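# Drop the marked pin into its matching colour bin

## Task

The left hand starts out holding a pin with a paint mark on one side. Place that pin lying flat on the floor of the bin whose colour matches the mark (releasing it from a little above the bin is allowed), and it must stay there with no help from the robot. Then open the hand, move it away, and report that the task is complete.

## Robot and tools

Robot: two arms, left_arm and right_arm, facing each other across a table. left_arm's base is on the +y side. Both carry an identical five-finger right hand, so hand numbers and axes mean the same on both. The left hand holds the pin at the start. The right arm is not needed but must stay out of the way, and the arms must never bang or press on each other, including wrists, brackets and fingers.

Scene frame: origin on the table top midway between the arm bases, z = 0 at the table surface, +z up, metres. Each result's state line gives, per arm, the hand point's position, its orientation quaternion (wxyz) and its velocities in this frame. Printed positions can be slightly off, more so at long reach.

Hand point: a point 0.05 m in front of the palm, where index pad and thumb tip meet in a pinch. Its own axes: +z along the straightened fingers, +y out of the palm, +x across the palm toward the little finger. Fingers extend 0.06 to 0.07 m past it along +z. A wrist bracket on the little-finger side sticks out and can collide.

A row is 28 numbers, one list covering both arms: left_arm dx, dy, dz, rx, ry, rz, then left_gripper little, ring, middle, index, thumb_bend, thumb_turn, force_limit, speed, then the same 14 for right_arm and right_gripper. Always send all 28, even if one arm is idle.

Arm numbers (dx to rz) are an offset, in the hand point's own axes, from the hand point's pose printed in the latest result (or from where it actually is, before any result shows it or in later calls within one reply). 1.0 equals 0.6 m for dx, dy, dz, and 180 degrees for the rotation vector rx, ry, rz; range -1 to 1. Each row in an action is counted from that same reference pose, not from the row before. Zeros mean return to the reference pose, not hold still. The controller clips each step to within 100 mm and 16 degrees of the measured pose, favours position over orientation, and lags about 0.17 s.

Hand numbers are absolute targets from -1 to 1: fingers and thumb_bend +1 straight, -1 fully curled; thumb_turn +1 beside the palm, -1 across in front of it. A pinch is roughly index -0.22, thumb_bend -0.75, thumb_turn -0.57. force_limit maps -1..+1 to about 0..10 N at the fingertip (15 N for thumb motors) and only limits closing. speed maps -1..+1 to near zero..full (full travel 0.6 s). There is no 'no change' value: to keep a hand as it is, resend the eight numbers last sent to it; before any were sent, use its hand_measured six values plus hand_force_limit and hand_speed. To release the pin, send targets more open than hand_measured.

Tools:
- execute_actions {"actions": [...], "pictures": bool}. An empty list just returns the state. One action {"rows": [[28 numbers], ...], "steps": n} with at most 15 rows and 15 steps of 1/30 s each; missing rows repeat the last. A wait {"steps": n} up to 300 steps, counted from the last result.
- move {"target": [28 numbers], "speed": m/s 0.002 to 0.5 (default 0.25; turning up to twice that in rad/s), "stop_force": N 9 to 40, optional}. Target offsets use the same reference rule as rows. Each arm travels a straight path, 0.5 to 10 s, not avoiding obstacles. Hand numbers in the target are sent at the start. stop_force ends an arm's path when its wrist sensor feels that much extra push against the motion; use it only with slow, non-rotating approaches, and omit it when moving away from something the hand presses on.
- wait {"seconds": 0 to 10}: lets the scene run.
- zoom_image {"camera": one of cam_high, cam_low, cam_left_wrist, cam_right_wrist, "region": [x0, y0, x1, y1] pixels, up to 504 by 504}.
- show_instructions {}: shows the reference image pages.
- finished_scene {"scene": current scene number}: ends and grades the scene; irreversible.

Results: the state line per arm, Wrist force and Wrist torque in each end effector's axes (noisy, offsets up to about 4 N, saturating near 50 N), hand_measured, hand_stopped_by (moving, target, force, stalled, fault), hand_load_n (loads near 0 mean the grip is lost), and a Hand target line. A move adds a 'move:' line: done, off_target, moving, held, contact or fault, with limits such as paced (pose clipped) or held (steps blocked). 'pose unreachable' and HELD mark commands the clearance check altered or withheld. Camera images come with results unless pictures is false.

Suggested order: look, zoom to identify the pin's paint colour and locate the matching bin, carry the pin at a safe height above it, lower to just above the floor with the pin horizontal, open the hand, lift clear, confirm the pin lies flat and still, then call finished_scene.

Avoid: dropping the pin from high up or outside the bin, knocking anything off the table, fast or deep contact (stiff arms fault on even small overshoot; 150 N outside force or joint torque past limits such as 25.2 N m on wrists stops the arm for 10 s), arm-to-arm contact, and holding loads long enough to overheat motors. The simulation keeps running while you compose replies, and loose objects may occasionally be nudged.

Each tool is called after "Call:" as name(argument=value, ...) on one line, values as JSON.

Reference images:

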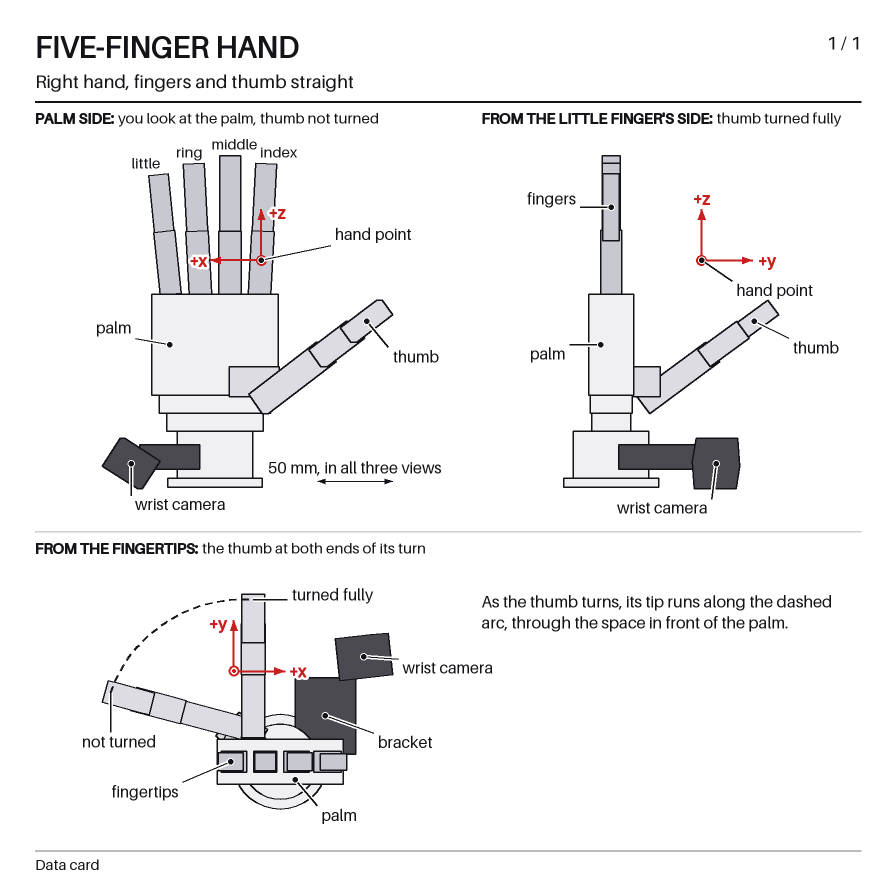

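## Session

I'll start by looking at the current state.

Call:
execute_actions(actions=[])

Scene clock: 0.00 s of 4800.00 s.
left_arm: end_effector_position=(+0.6052, +0.0322, +0.2621) hand_measured=(+1.000, +1.000, +1.000, -0.158, -0.750, -0.550) hand_load_n=(+0.0, +0.0, +0.0, +6.0, +0.5, +0.0) hand_stopped_by=(target, target, target, target, target, target) hand_force_limit=0.00 hand_speed=-0.80 end_effector_quat_wxyz=(+0.364, -0.393, +0.610, -0.584) end_effector_velocity=(+0.000, -0.000, +0.000) end_effector_angular_velocity=(-0.001, +0.000, +0.001) | right_arm: end_effector_position=(+0.1649, -0.3070, +0.4729) hand_measured=(+1.000, +1.000, +1.000, +1.000, +1.000, +1.000) hand_load_n=(+0.0, +0.0, +0.0, +0.0, +0.0, +0.0) hand_stopped_by=(target, target, target, target, target, target) hand_force_limit=0.00 hand_speed=-0.80 end_effector_quat_wxyz=(+0.005, -0.309, +0.951, -0.011) end_effector_velocity=(-0.000, -0.000, +0.000) end_effector_angular_velocity=(+0.000, -0.001, +0.000)
Joint positions: left_arm=[ 0.372 -0.894  1.609 -3.791 -0.93  -0.055] | right_arm=[-1.194 -1.719  1.347  1.933  1.593 -1.88 ]
Joint velocities: left_arm=[-0.    -0.    -0.001  0.001  0.001 -0.001] | right_arm=[-0. -0. -0. -0.  0. -0.]
Wrist force (N, on the end effector, along its own x y z axes, offset not removed): no reading
Wrist torque (N m, same axes, about the end effector's origin, offset not removed): no reading
Hand target (left_arm): +0.605, +0.032, +0.262; +0.364, -0.393, +0.610, -0.584
Hand target (right_arm): +0.165, -0.307, +0.473; +0.005, -0.309, +0.951, -0.011

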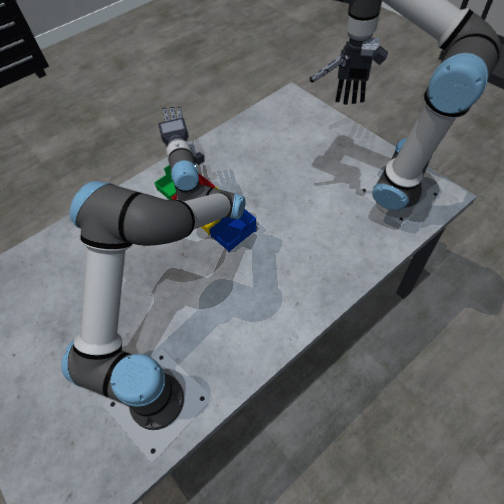

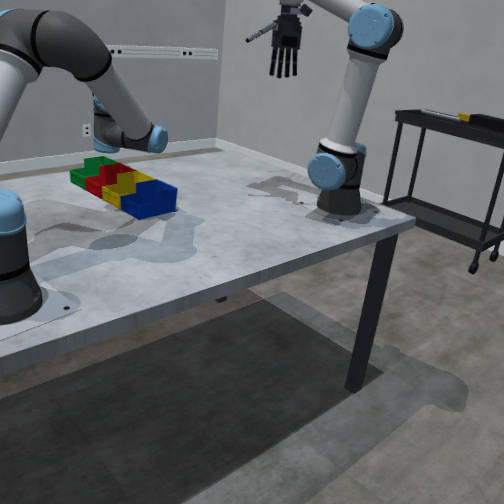

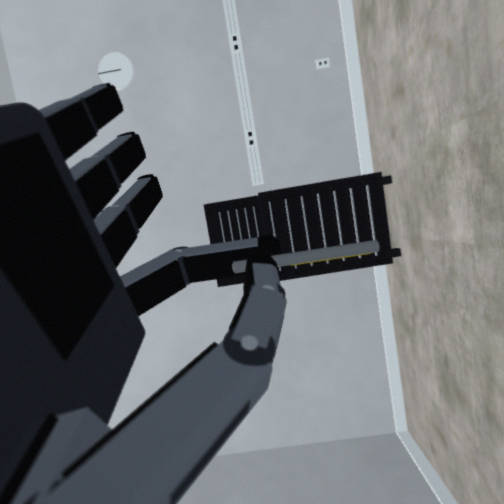

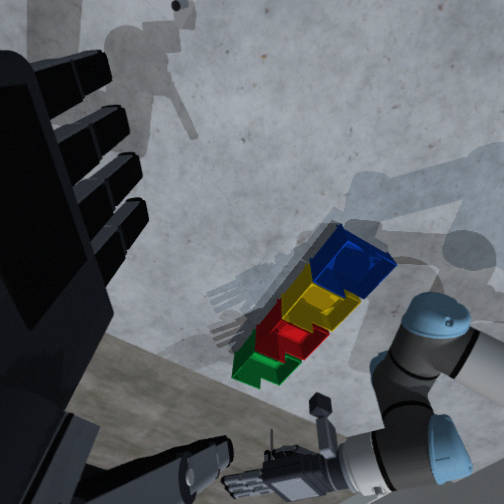

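Call:
zoom_image(camera="cam_left_wrist", region=[200, 200, 400, 320])

Call:
zoom_image(camera="cam_right_wrist", region=[200, 200, 420, 504])

Region (200, 200, 400, 320) of cam_left_wrist's 504x504 image, scaled by 2.520, with more detail than that image has; it fills the top 302 rows of this view, and the rest is white.

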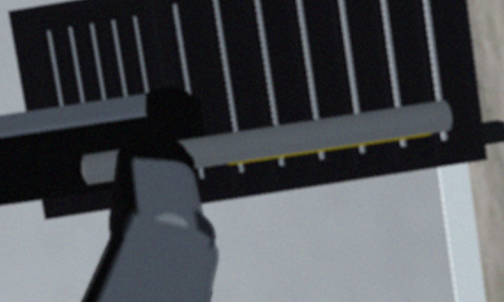

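Region (200, 200, 420, 504) of cam_right_wrist's 504x504 image, scaled by 1.658, with more detail than that image has; it fills the left 365 columns of this view, and the rest is white.

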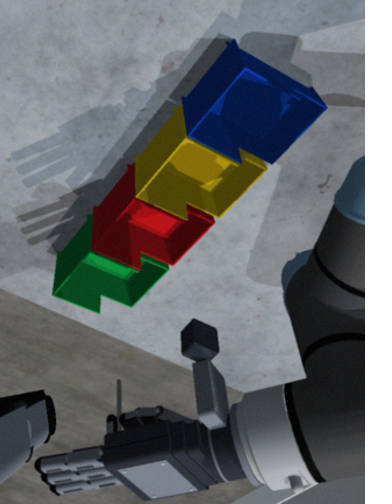

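Call:
zoom_image(camera="cam_left_wrist", region=[280, 230, 390, 280])

Call:
zoom_image(camera="cam_low", region=[40, 120, 220, 240])

Call:
zoom_image(camera="cam_high", region=[130, 90, 290, 270])

Region (280, 230, 390, 280) of cam_left_wrist's 504x504 image, scaled by 4.582, with more detail than that image has; it fills the top 229 rows of this view, and the rest is white.

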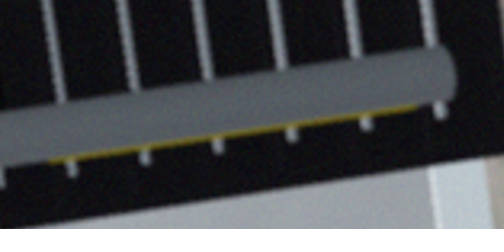

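Region (40, 120, 220, 240) of cam_low's 504x504 image, scaled by 2.800, with more detail than that image has.

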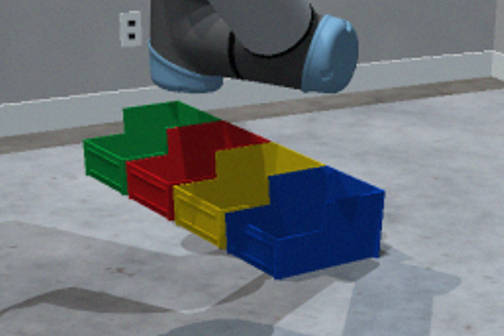

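Region (130, 90, 290, 270) of cam_high's 504x504 image, scaled by 2.800, with more detail than that image has.

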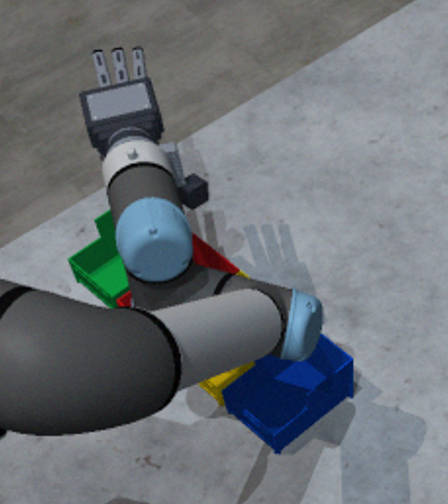

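Call:
move(target=[0.1502, 0.1890, -0.3058, -0.0615, -0.1321, -0.4467, 1, 1, 1, -0.158, -0.75, -0.55, 0, -0.8, 0, 0, 0, 0, 0, 0, 1, 1, 1, 1, 1, 1, 0, -0.8], speed=0.25)

Scene clock: 123.47 s of 4800.00 s.
left_arm: end_effector_position=(+0.3951, +0.0299, +0.1598) hand_measured=(+1.000, +1.000, +1.000, -0.156, -0.750, -0.550) hand_load_n=(+0.0, +0.0, +0.0, +5.5, +0.5, +0.0) hand_stopped_by=(target, target, target, force, target, target) hand_force_limit=0.00 hand_speed=-0.80 end_effector_quat_wxyz=(+0.024, +0.824, -0.182, +0.537) end_effector_velocity=(-0.001, -0.000, -0.000) end_effector_angular_velocity=(-0.008, +0.007, +0.007) | right_arm: end_effector_position=(+0.1649, -0.3070, +0.4729) hand_measured=(+1.000, +1.000, +1.000, +1.000, +1.000, +1.000) hand_load_n=(+0.0, +0.0, +0.0, +0.0, +0.0, +0.0) hand_stopped_by=(target, target, target, target, target, target) hand_force_limit=0.00 hand_speed=-0.80 end_effector_quat_wxyz=(+0.005, -0.309, +0.951, -0.011) end_effector_velocity=(+0.000, +0.000, -0.000) end_effector_angular_velocity=(-0.000, +0.000, +0.000)
Joint positions: left_arm=[ 0.088 -1.192  2.163 -3.308 -0.627 -2.098] | right_arm=[-1.194 -1.719  1.347  1.933  1.593 -1.88 ]
Joint velocities: left_arm=[-0.002 -0.004  0.001  0.014 -0.    -0.021] | right_arm=[ 0.  0. -0. -0.  0. -0.]
Wrist force (N, on the end effector, along its own x y z axes, offset not removed): left_arm=[1.1 -1.1 0.8] | right_arm=[-2.5 -2.3 -3.7]
Wrist torque (N m, same axes, about the end effector's origin, offset not removed): left_arm=[-0.25 -0.19 -0.01] | right_arm=[-0.27 0.51 -0.26]
Hand target (left_arm): +0.395, +0.030, +0.160; +0.024, +0.824, -0.182, +0.536
Hand target (right_arm): +0.165, -0.307, +0.473; +0.005, -0.309, +0.951, -0.011
Off the commanded pose (left_arm): 0.000 m, 0 deg.
Off the commanded pose (right_arm): 0.000 m, 0 deg.
After step 90, 117.00 s passed at rest.
move: done

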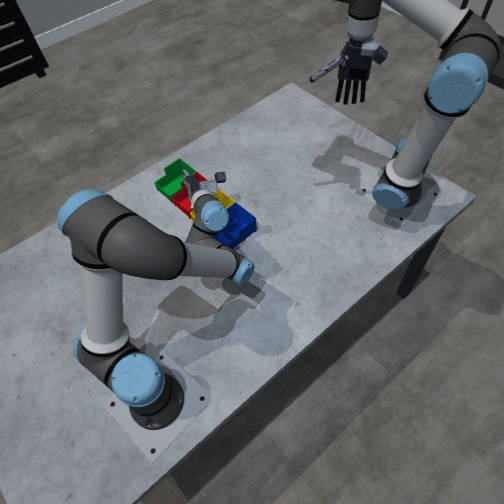

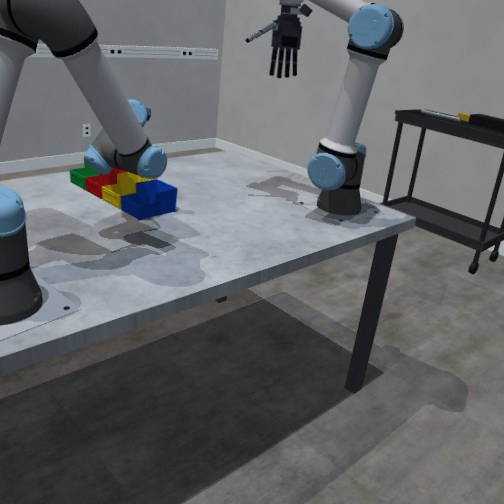

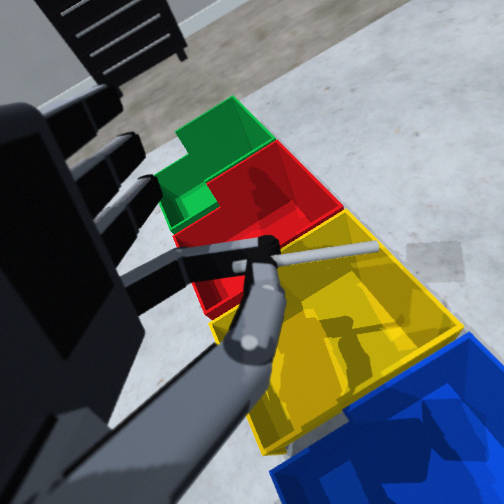

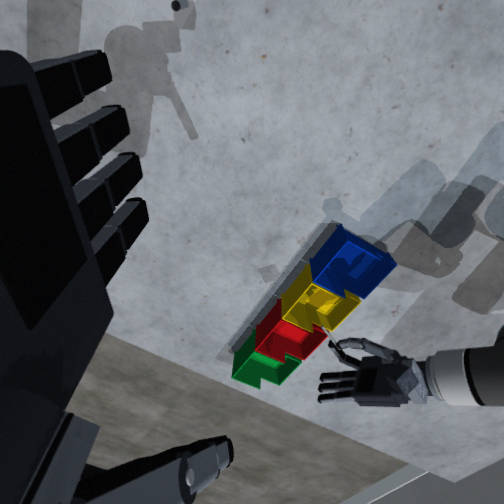

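Call:
zoom_image(camera="cam_left_wrist", region=[180, 180, 504, 504])

Call:
zoom_image(camera="cam_right_wrist", region=[220, 210, 440, 430])

Region (180, 180, 504, 504) of cam_left_wrist's 504x504 image, scaled by 1.556, with more detail than that image has.

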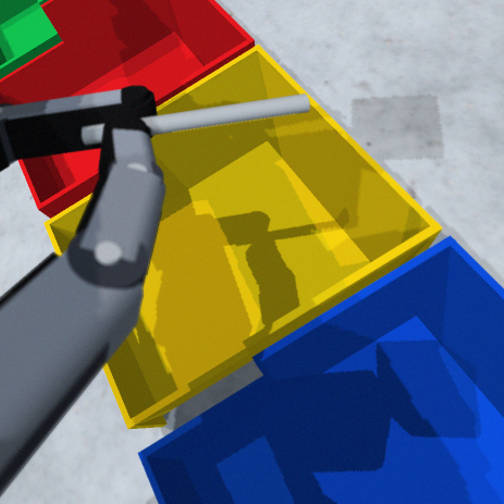

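Region (220, 210, 440, 430) of cam_right_wrist's 504x504 image, scaled by 2.291, with more detail than that image has.

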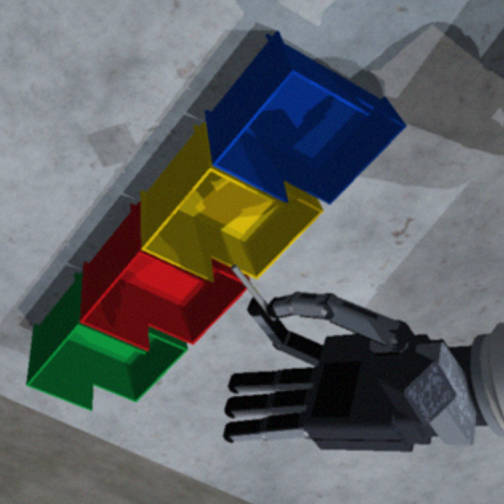

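Call:
move(target=[-0.1169, -0.0110, 0.0531, 0, 0, 0, 1, 1, 1, -0.158, -0.75, -0.55, 0, -0.8, 0, 0, 0, 0, 0, 0, 1, 1, 1, 1, 1, 1, 0, -0.8], speed=0.1)

Scene clock: 208.33 s of 4800.00 s.
left_arm: end_effector_position=(+0.4001, +0.0480, +0.0851) hand_measured=(+1.000, +1.000, +1.000, -0.156, -0.750, -0.550) hand_load_n=(+0.0, +0.0, +0.0, +5.5, +0.5, +0.0) hand_stopped_by=(target, target, target, force, target, target) hand_force_limit=0.00 hand_speed=-0.80 end_effector_quat_wxyz=(+0.024, +0.824, -0.182, +0.537) end_effector_velocity=(-0.000, +0.000, -0.002) end_effector_angular_velocity=(-0.001, -0.001, -0.001) | right_arm: end_effector_position=(+0.1649, -0.3070, +0.4729) hand_measured=(+1.000, +1.000, +1.000, +1.000, +1.000, +1.000) hand_load_n=(+0.0, +0.0, +0.0, +0.0, +0.0, +0.0) hand_stopped_by=(target, target, target, target, target, target) hand_force_limit=0.00 hand_speed=-0.80 end_effector_quat_wxyz=(+0.005, -0.309, +0.951, -0.011) end_effector_velocity=(-0.000, +0.000, +0.000) end_effector_angular_velocity=(+0.002, +0.000, +0.000)
Joint positions: left_arm=[ 0.107 -1.014  2.216 -3.557 -0.641 -2.074] | right_arm=[-1.194 -1.719  1.347  1.933  1.593 -1.88 ]
Joint velocities: left_arm=[-0.     0.006  0.001 -0.01   0.001  0.002] | right_arm=[ 0.    -0.    -0.    -0.    -0.002 -0.   ]
Wrist force (N, on the end effector, along its own x y z axes, offset not removed): left_arm=[2.1 -0.9 1.5] | right_arm=[-1.2 -1.8 -2.4]
Wrist torque (N m, same axes, about the end effector's origin, offset not removed): left_arm=[-0.27 -0.33 0.07] | right_arm=[-0.25 0.36 -0.13]
Hand target (left_arm): +0.400, +0.048, +0.085; +0.024, +0.824, -0.182, +0.537
Hand target (right_arm): +0.165, -0.307, +0.473; +0.005, -0.309, +0.951, -0.011
Off the commanded pose (left_arm): 0.000 m, 0 deg.
Off the commanded pose (right_arm): 0.000 m, 0 deg.
After step 90, 80.63 s passed at rest.
move: done

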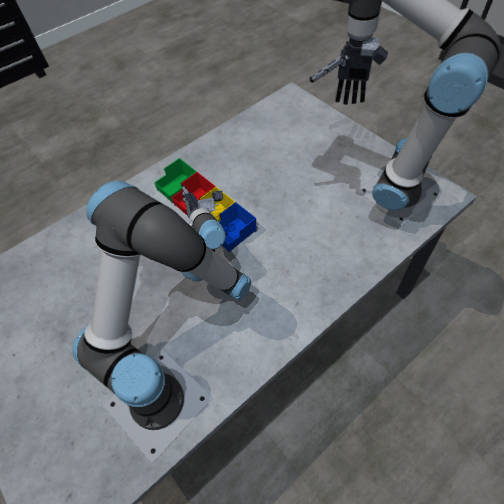

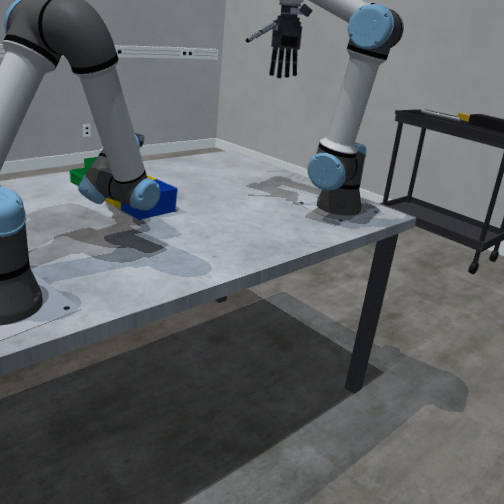

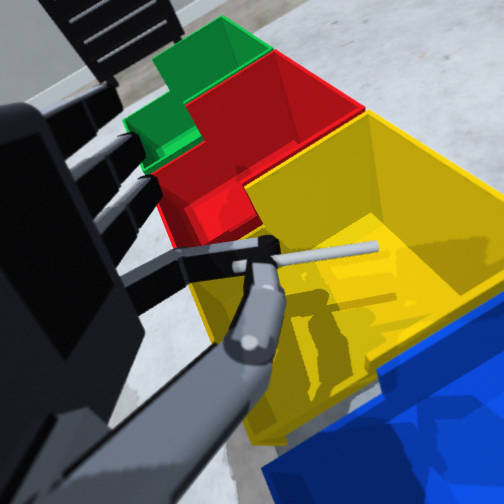

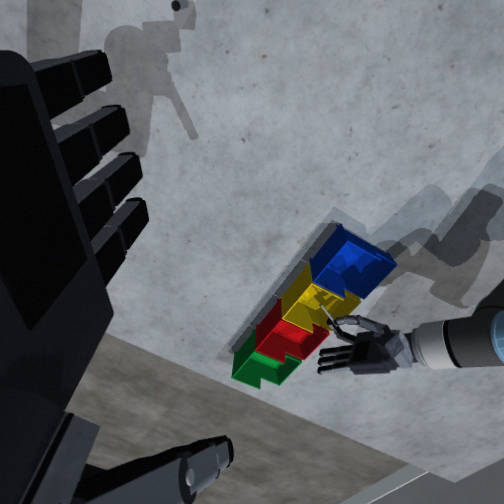

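Call:
execute_actions(actions=[{"rows": [[0, 0, 0, 0, 0, 0, 1, 1, 1, 0.4, -0.75, -0.55, 0, 1, 0, 0, 0, 0, 0, 0, 1, 1, 1, 1, 1, 1, 0, -0.8]], "steps": 15}])

Scene clock: 233.70 s of 4800.00 s.
left_arm: end_effector_position=(+0.4001, +0.0480, +0.0851) hand_measured=(+1.000, +1.000, +1.000, +0.400, -0.750, -0.550) hand_load_n=(+0.0, +0.0, +0.0, +0.0, +0.0, +0.0) hand_stopped_by=(target, target, target, target, target, target) hand_force_limit=0.00 hand_speed=1.00 end_effector_quat_wxyz=(+0.024, +0.824, -0.182, +0.536) end_effector_velocity=(+0.000, +0.001, -0.000) end_effector_angular_velocity=(-0.001, +0.000, +0.002) | right_arm: end_effector_position=(+0.1649, -0.3070, +0.4729) hand_measured=(+1.000, +1.000, +1.000, +1.000, +1.000, +1.000) hand_load_n=(+0.0, +0.0, +0.0, +0.0, +0.0, +0.0) hand_stopped_by=(target, target, target, target, target, target) hand_force_limit=0.00 hand_speed=-0.80 end_effector_quat_wxyz=(+0.005, -0.309, +0.951, -0.011) end_effector_velocity=(-0.000, +0.001, +0.000) end_effector_angular_velocity=(+0.002, +0.001, -0.000)
Joint positions: left_arm=[ 0.107 -1.014  2.216 -3.557 -0.641 -2.074] | right_arm=[-1.194 -1.719  1.347  1.933  1.593 -1.88 ]
Joint velocities: left_arm=[ 0.001 -0.     0.001 -0.     0.    -0.002] | right_arm=[-0.     0.    -0.    -0.    -0.002 -0.   ]
Wrist force (N, on the end effector, along its own x y z axes, offset not removed): left_arm=[1.3 -1.4 1.7] | right_arm=[-0.1 -1.2 -4.0]
Wrist torque (N m, same axes, about the end effector's origin, offset not removed): left_arm=[-0.31 -0.25 0.02] | right_arm=[-0.17 0.08 0.02]
Hand target (left_arm): +0.400, +0.048, +0.085; +0.024, +0.824, -0.182, +0.537
Hand target (right_arm): +0.165, -0.307, +0.473; +0.005, -0.309, +0.951, -0.011
Off the commanded pose (left_arm): 0.000 m, 0 deg.
Off the commanded pose (right_arm): 0.000 m, 0 deg.
Steps of this call (steps 1 to 90: nothing new was sent; then 21.87 s passed at rest; steps 91 to 105: all 15 steps of this action). Readings (end_effector_position | what the end effector reports):
91: left_arm (+0.4001, +0.0480, +0.0849) | right_arm (+0.1649, -0.3070, +0.4729) | left_arm hand_measured=(+1.000, +1.000, +1.000, -0.156, -0.750, -0.550) hand_load_n=(+0.0, +0.0, +0.0, +5.5, +0.5, +0.0) hand_stopped_by=(target, target, target, moving, target, target) hand_force_limit=0.00 hand_speed=1.00 | right_arm hand_measured=(+1.000, +1.000, +1.000, +1.000, +1.000, +1.000) hand_load_n=(+0.0, +0.0, +0.0, +0.0, +0.0, +0.0) hand_stopped_by=(target, target, target, target, target, target) hand_force_limit=0.00 hand_speed=-0.80
92: left_arm (+0.4001, +0.0480, +0.0849) | right_arm (+0.1649, -0.3070, +0.4729) | left_arm hand_measured=(+1.000, +1.000, +1.000, -0.156, -0.750, -0.550) hand_load_n=(+0.0, +0.0, +0.0, +5.5, +0.5, +0.0) hand_stopped_by=(target, target, target, moving, target, target) hand_force_limit=0.00 hand_speed=1.00 | right_arm hand_measured=(+1.000, +1.000, +1.000, +1.000, +1.000, +1.000) hand_load_n=(+0.0, +0.0, +0.0, +0.0, +0.0, +0.0) hand_stopped_by=(target, target, target, target, target, target) hand_force_limit=0.00 hand_speed=-0.80
94: left_arm (+0.4001, +0.0480, +0.0849) | right_arm (+0.1649, -0.3070, +0.4729) | left_arm hand_measured=(+1.000, +1.000, +1.000, -0.060, -0.750, -0.550) hand_load_n=(+0.0, +0.0, +0.0, +0.0, +0.0, +0.0) hand_stopped_by=(target, target, target, moving, target, target) hand_force_limit=0.00 hand_speed=1.00 | right_arm hand_measured=(+1.000, +1.000, +1.000, +1.000, +1.000, +1.000) hand_load_n=(+0.0, +0.0, +0.0, +0.0, +0.0, +0.0) hand_stopped_by=(target, target, target, target, target, target) hand_force_limit=0.00 hand_speed=-0.80
98: left_arm (+0.4001, +0.0481, +0.0850) | right_arm (+0.1649, -0.3070, +0.4729) | left_arm hand_measured=(+1.000, +1.000, +1.000, +0.382, -0.750, -0.550) hand_load_n=(+0.0, +0.0, +0.0, +0.0, +0.0, +0.0) hand_stopped_by=(target, target, target, moving, target, target) hand_force_limit=0.00 hand_speed=1.00 | right_arm hand_measured=(+1.000, +1.000, +1.000, +1.000, +1.000, +1.000) hand_load_n=(+0.0, +0.0, +0.0, +0.0, +0.0, +0.0) hand_stopped_by=(target, target, target, target, target, target) hand_force_limit=0.00 hand_speed=-0.80
105: the state above

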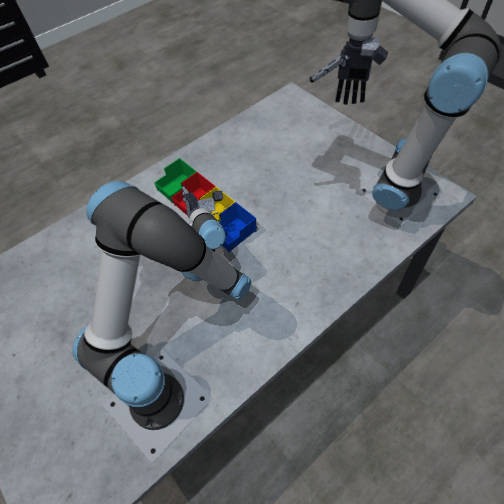

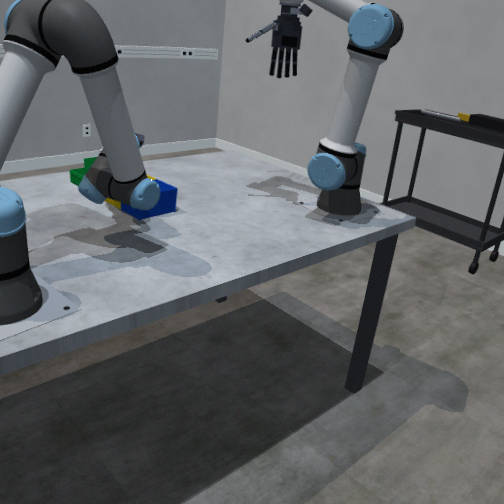

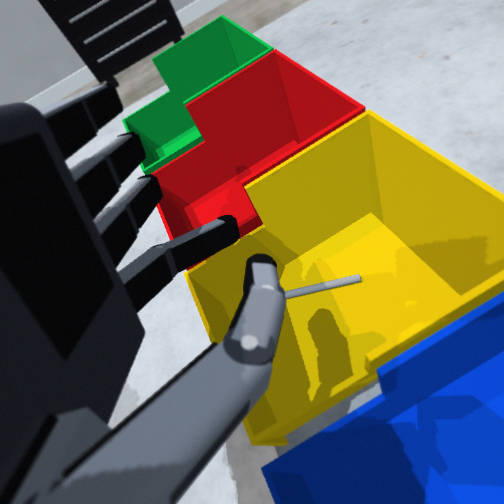

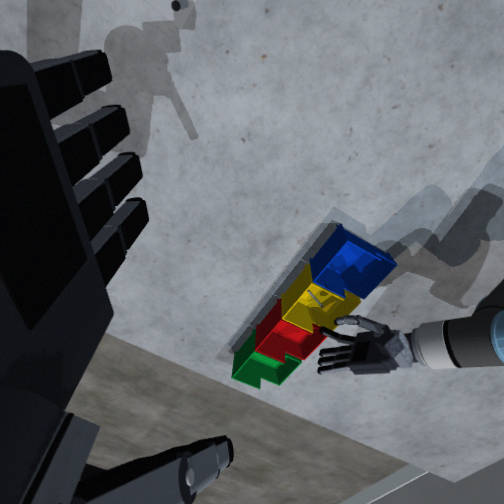

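Call:
move(target=[0.151, -0.1247, -0.108, 0, 0, 0, 1, 1, 1, 0.4, -0.75, -0.55, 0, 1, 0, 0, 0, 0, 0, 0, 1, 1, 1, 1, 1, 1, 0, -0.8], speed=0.2)

Scene clock: 239.20 s of 4800.00 s.
left_arm: end_effector_position=(+0.4000, +0.1078, +0.2049) hand_measured=(+1.000, +1.000, +1.000, +0.400, -0.750, -0.550) hand_load_n=(+0.0, +0.0, +0.0, +0.0, +0.0, +0.0) hand_stopped_by=(target, target, target, target, target, target) hand_force_limit=0.00 hand_speed=1.00 end_effector_quat_wxyz=(+0.024, +0.824, -0.182, +0.537) end_effector_velocity=(-0.000, +0.001, +0.002) end_effector_angular_velocity=(+0.001, +0.002, +0.000) | right_arm: end_effector_position=(+0.1649, -0.3070, +0.4729) hand_measured=(+1.000, +1.000, +1.000, +1.000, +1.000, +1.000) hand_load_n=(+0.0, +0.0, +0.0, +0.0, +0.0, +0.0) hand_stopped_by=(target, target, target, target, target, target) hand_force_limit=0.00 hand_speed=-0.80 end_effector_quat_wxyz=(+0.005, -0.309, +0.951, -0.011) end_effector_velocity=(+0.000, +0.000, -0.000) end_effector_angular_velocity=(+0.001, +0.002, -0.000)
Joint positions: left_arm=[ 0.142 -1.405  2.302 -3.285 -0.666 -2.034] | right_arm=[-1.194 -1.719  1.347  1.933  1.593 -1.88 ]
Joint velocities: left_arm=[-0.    -0.007 -0.     0.01  -0.001 -0.002] | right_arm=[-0.     0.001  0.     0.    -0.001  0.   ]
Wrist force (N, on the end effector, along its own x y z axes, offset not removed): left_arm=[0.9 -1.6 1.4] | right_arm=[-2.9 -2.6 0.8]
Wrist torque (N m, same axes, about the end effector's origin, offset not removed): left_arm=[-0.29 -0.09 0.03] | right_arm=[-0.58 0.46 -0.25]
Hand target (left_arm): +0.400, +0.108, +0.205; +0.024, +0.824, -0.182, +0.537
Hand target (right_arm): +0.165, -0.307, +0.473; +0.005, -0.309, +0.951, -0.011
Off the commanded pose (left_arm): 0.000 m, 0 deg.
Off the commanded pose (right_arm): 0.000 m, 0 deg.
After step 90, 1.27 s passed at rest.
move: done

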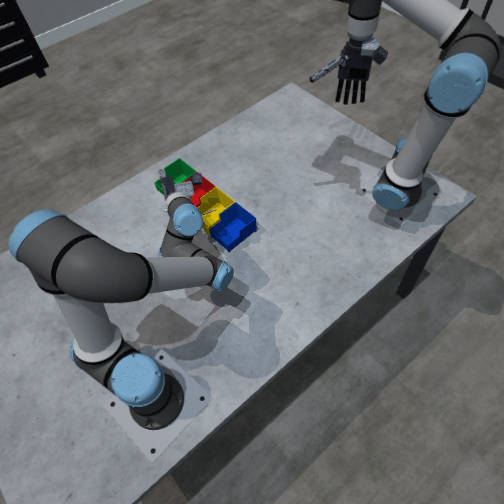

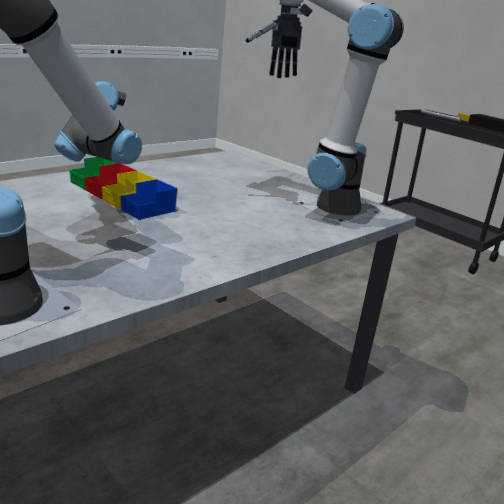

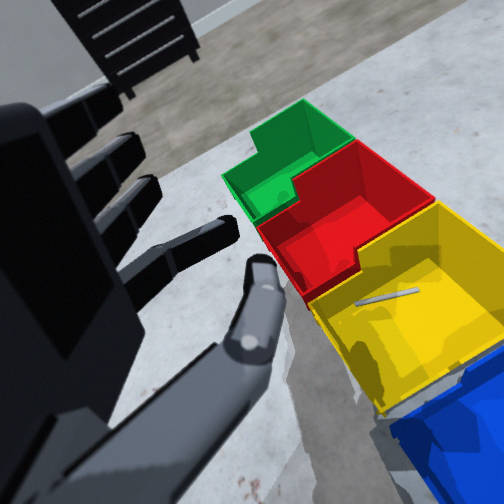

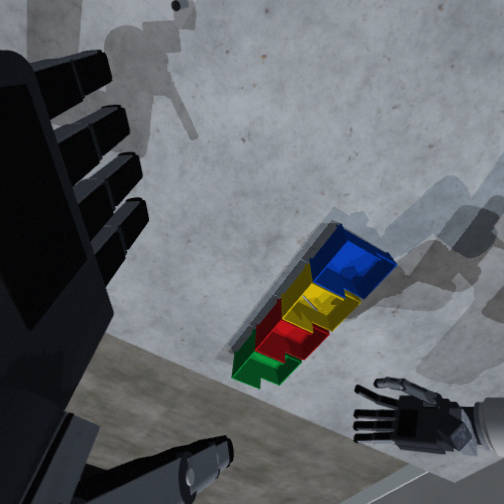

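Call:
zoom_image(camera="cam_left_wrist", region=[300, 200, 504, 420])

Region (300, 200, 504, 420) of cam_left_wrist's 504x504 image, scaled by 2.291, with more detail than that image has; it fills the left 467 columns of this view, and the rest is white.

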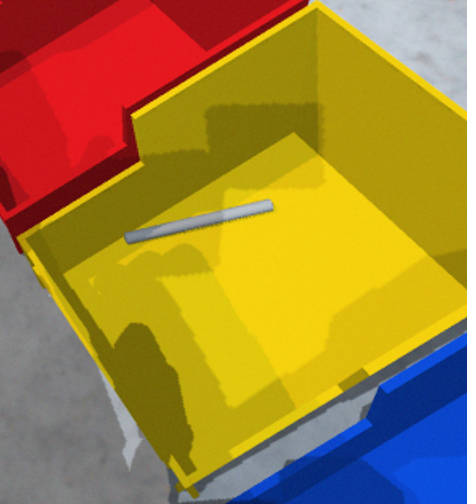

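The pin has a yellow mark, and it is now lying flat on the yellow bin's floor. The hand has let go and moved clear, so scene 1 is done.

Call:
finished_scene(scene=1)

The scene is finished: the task was done.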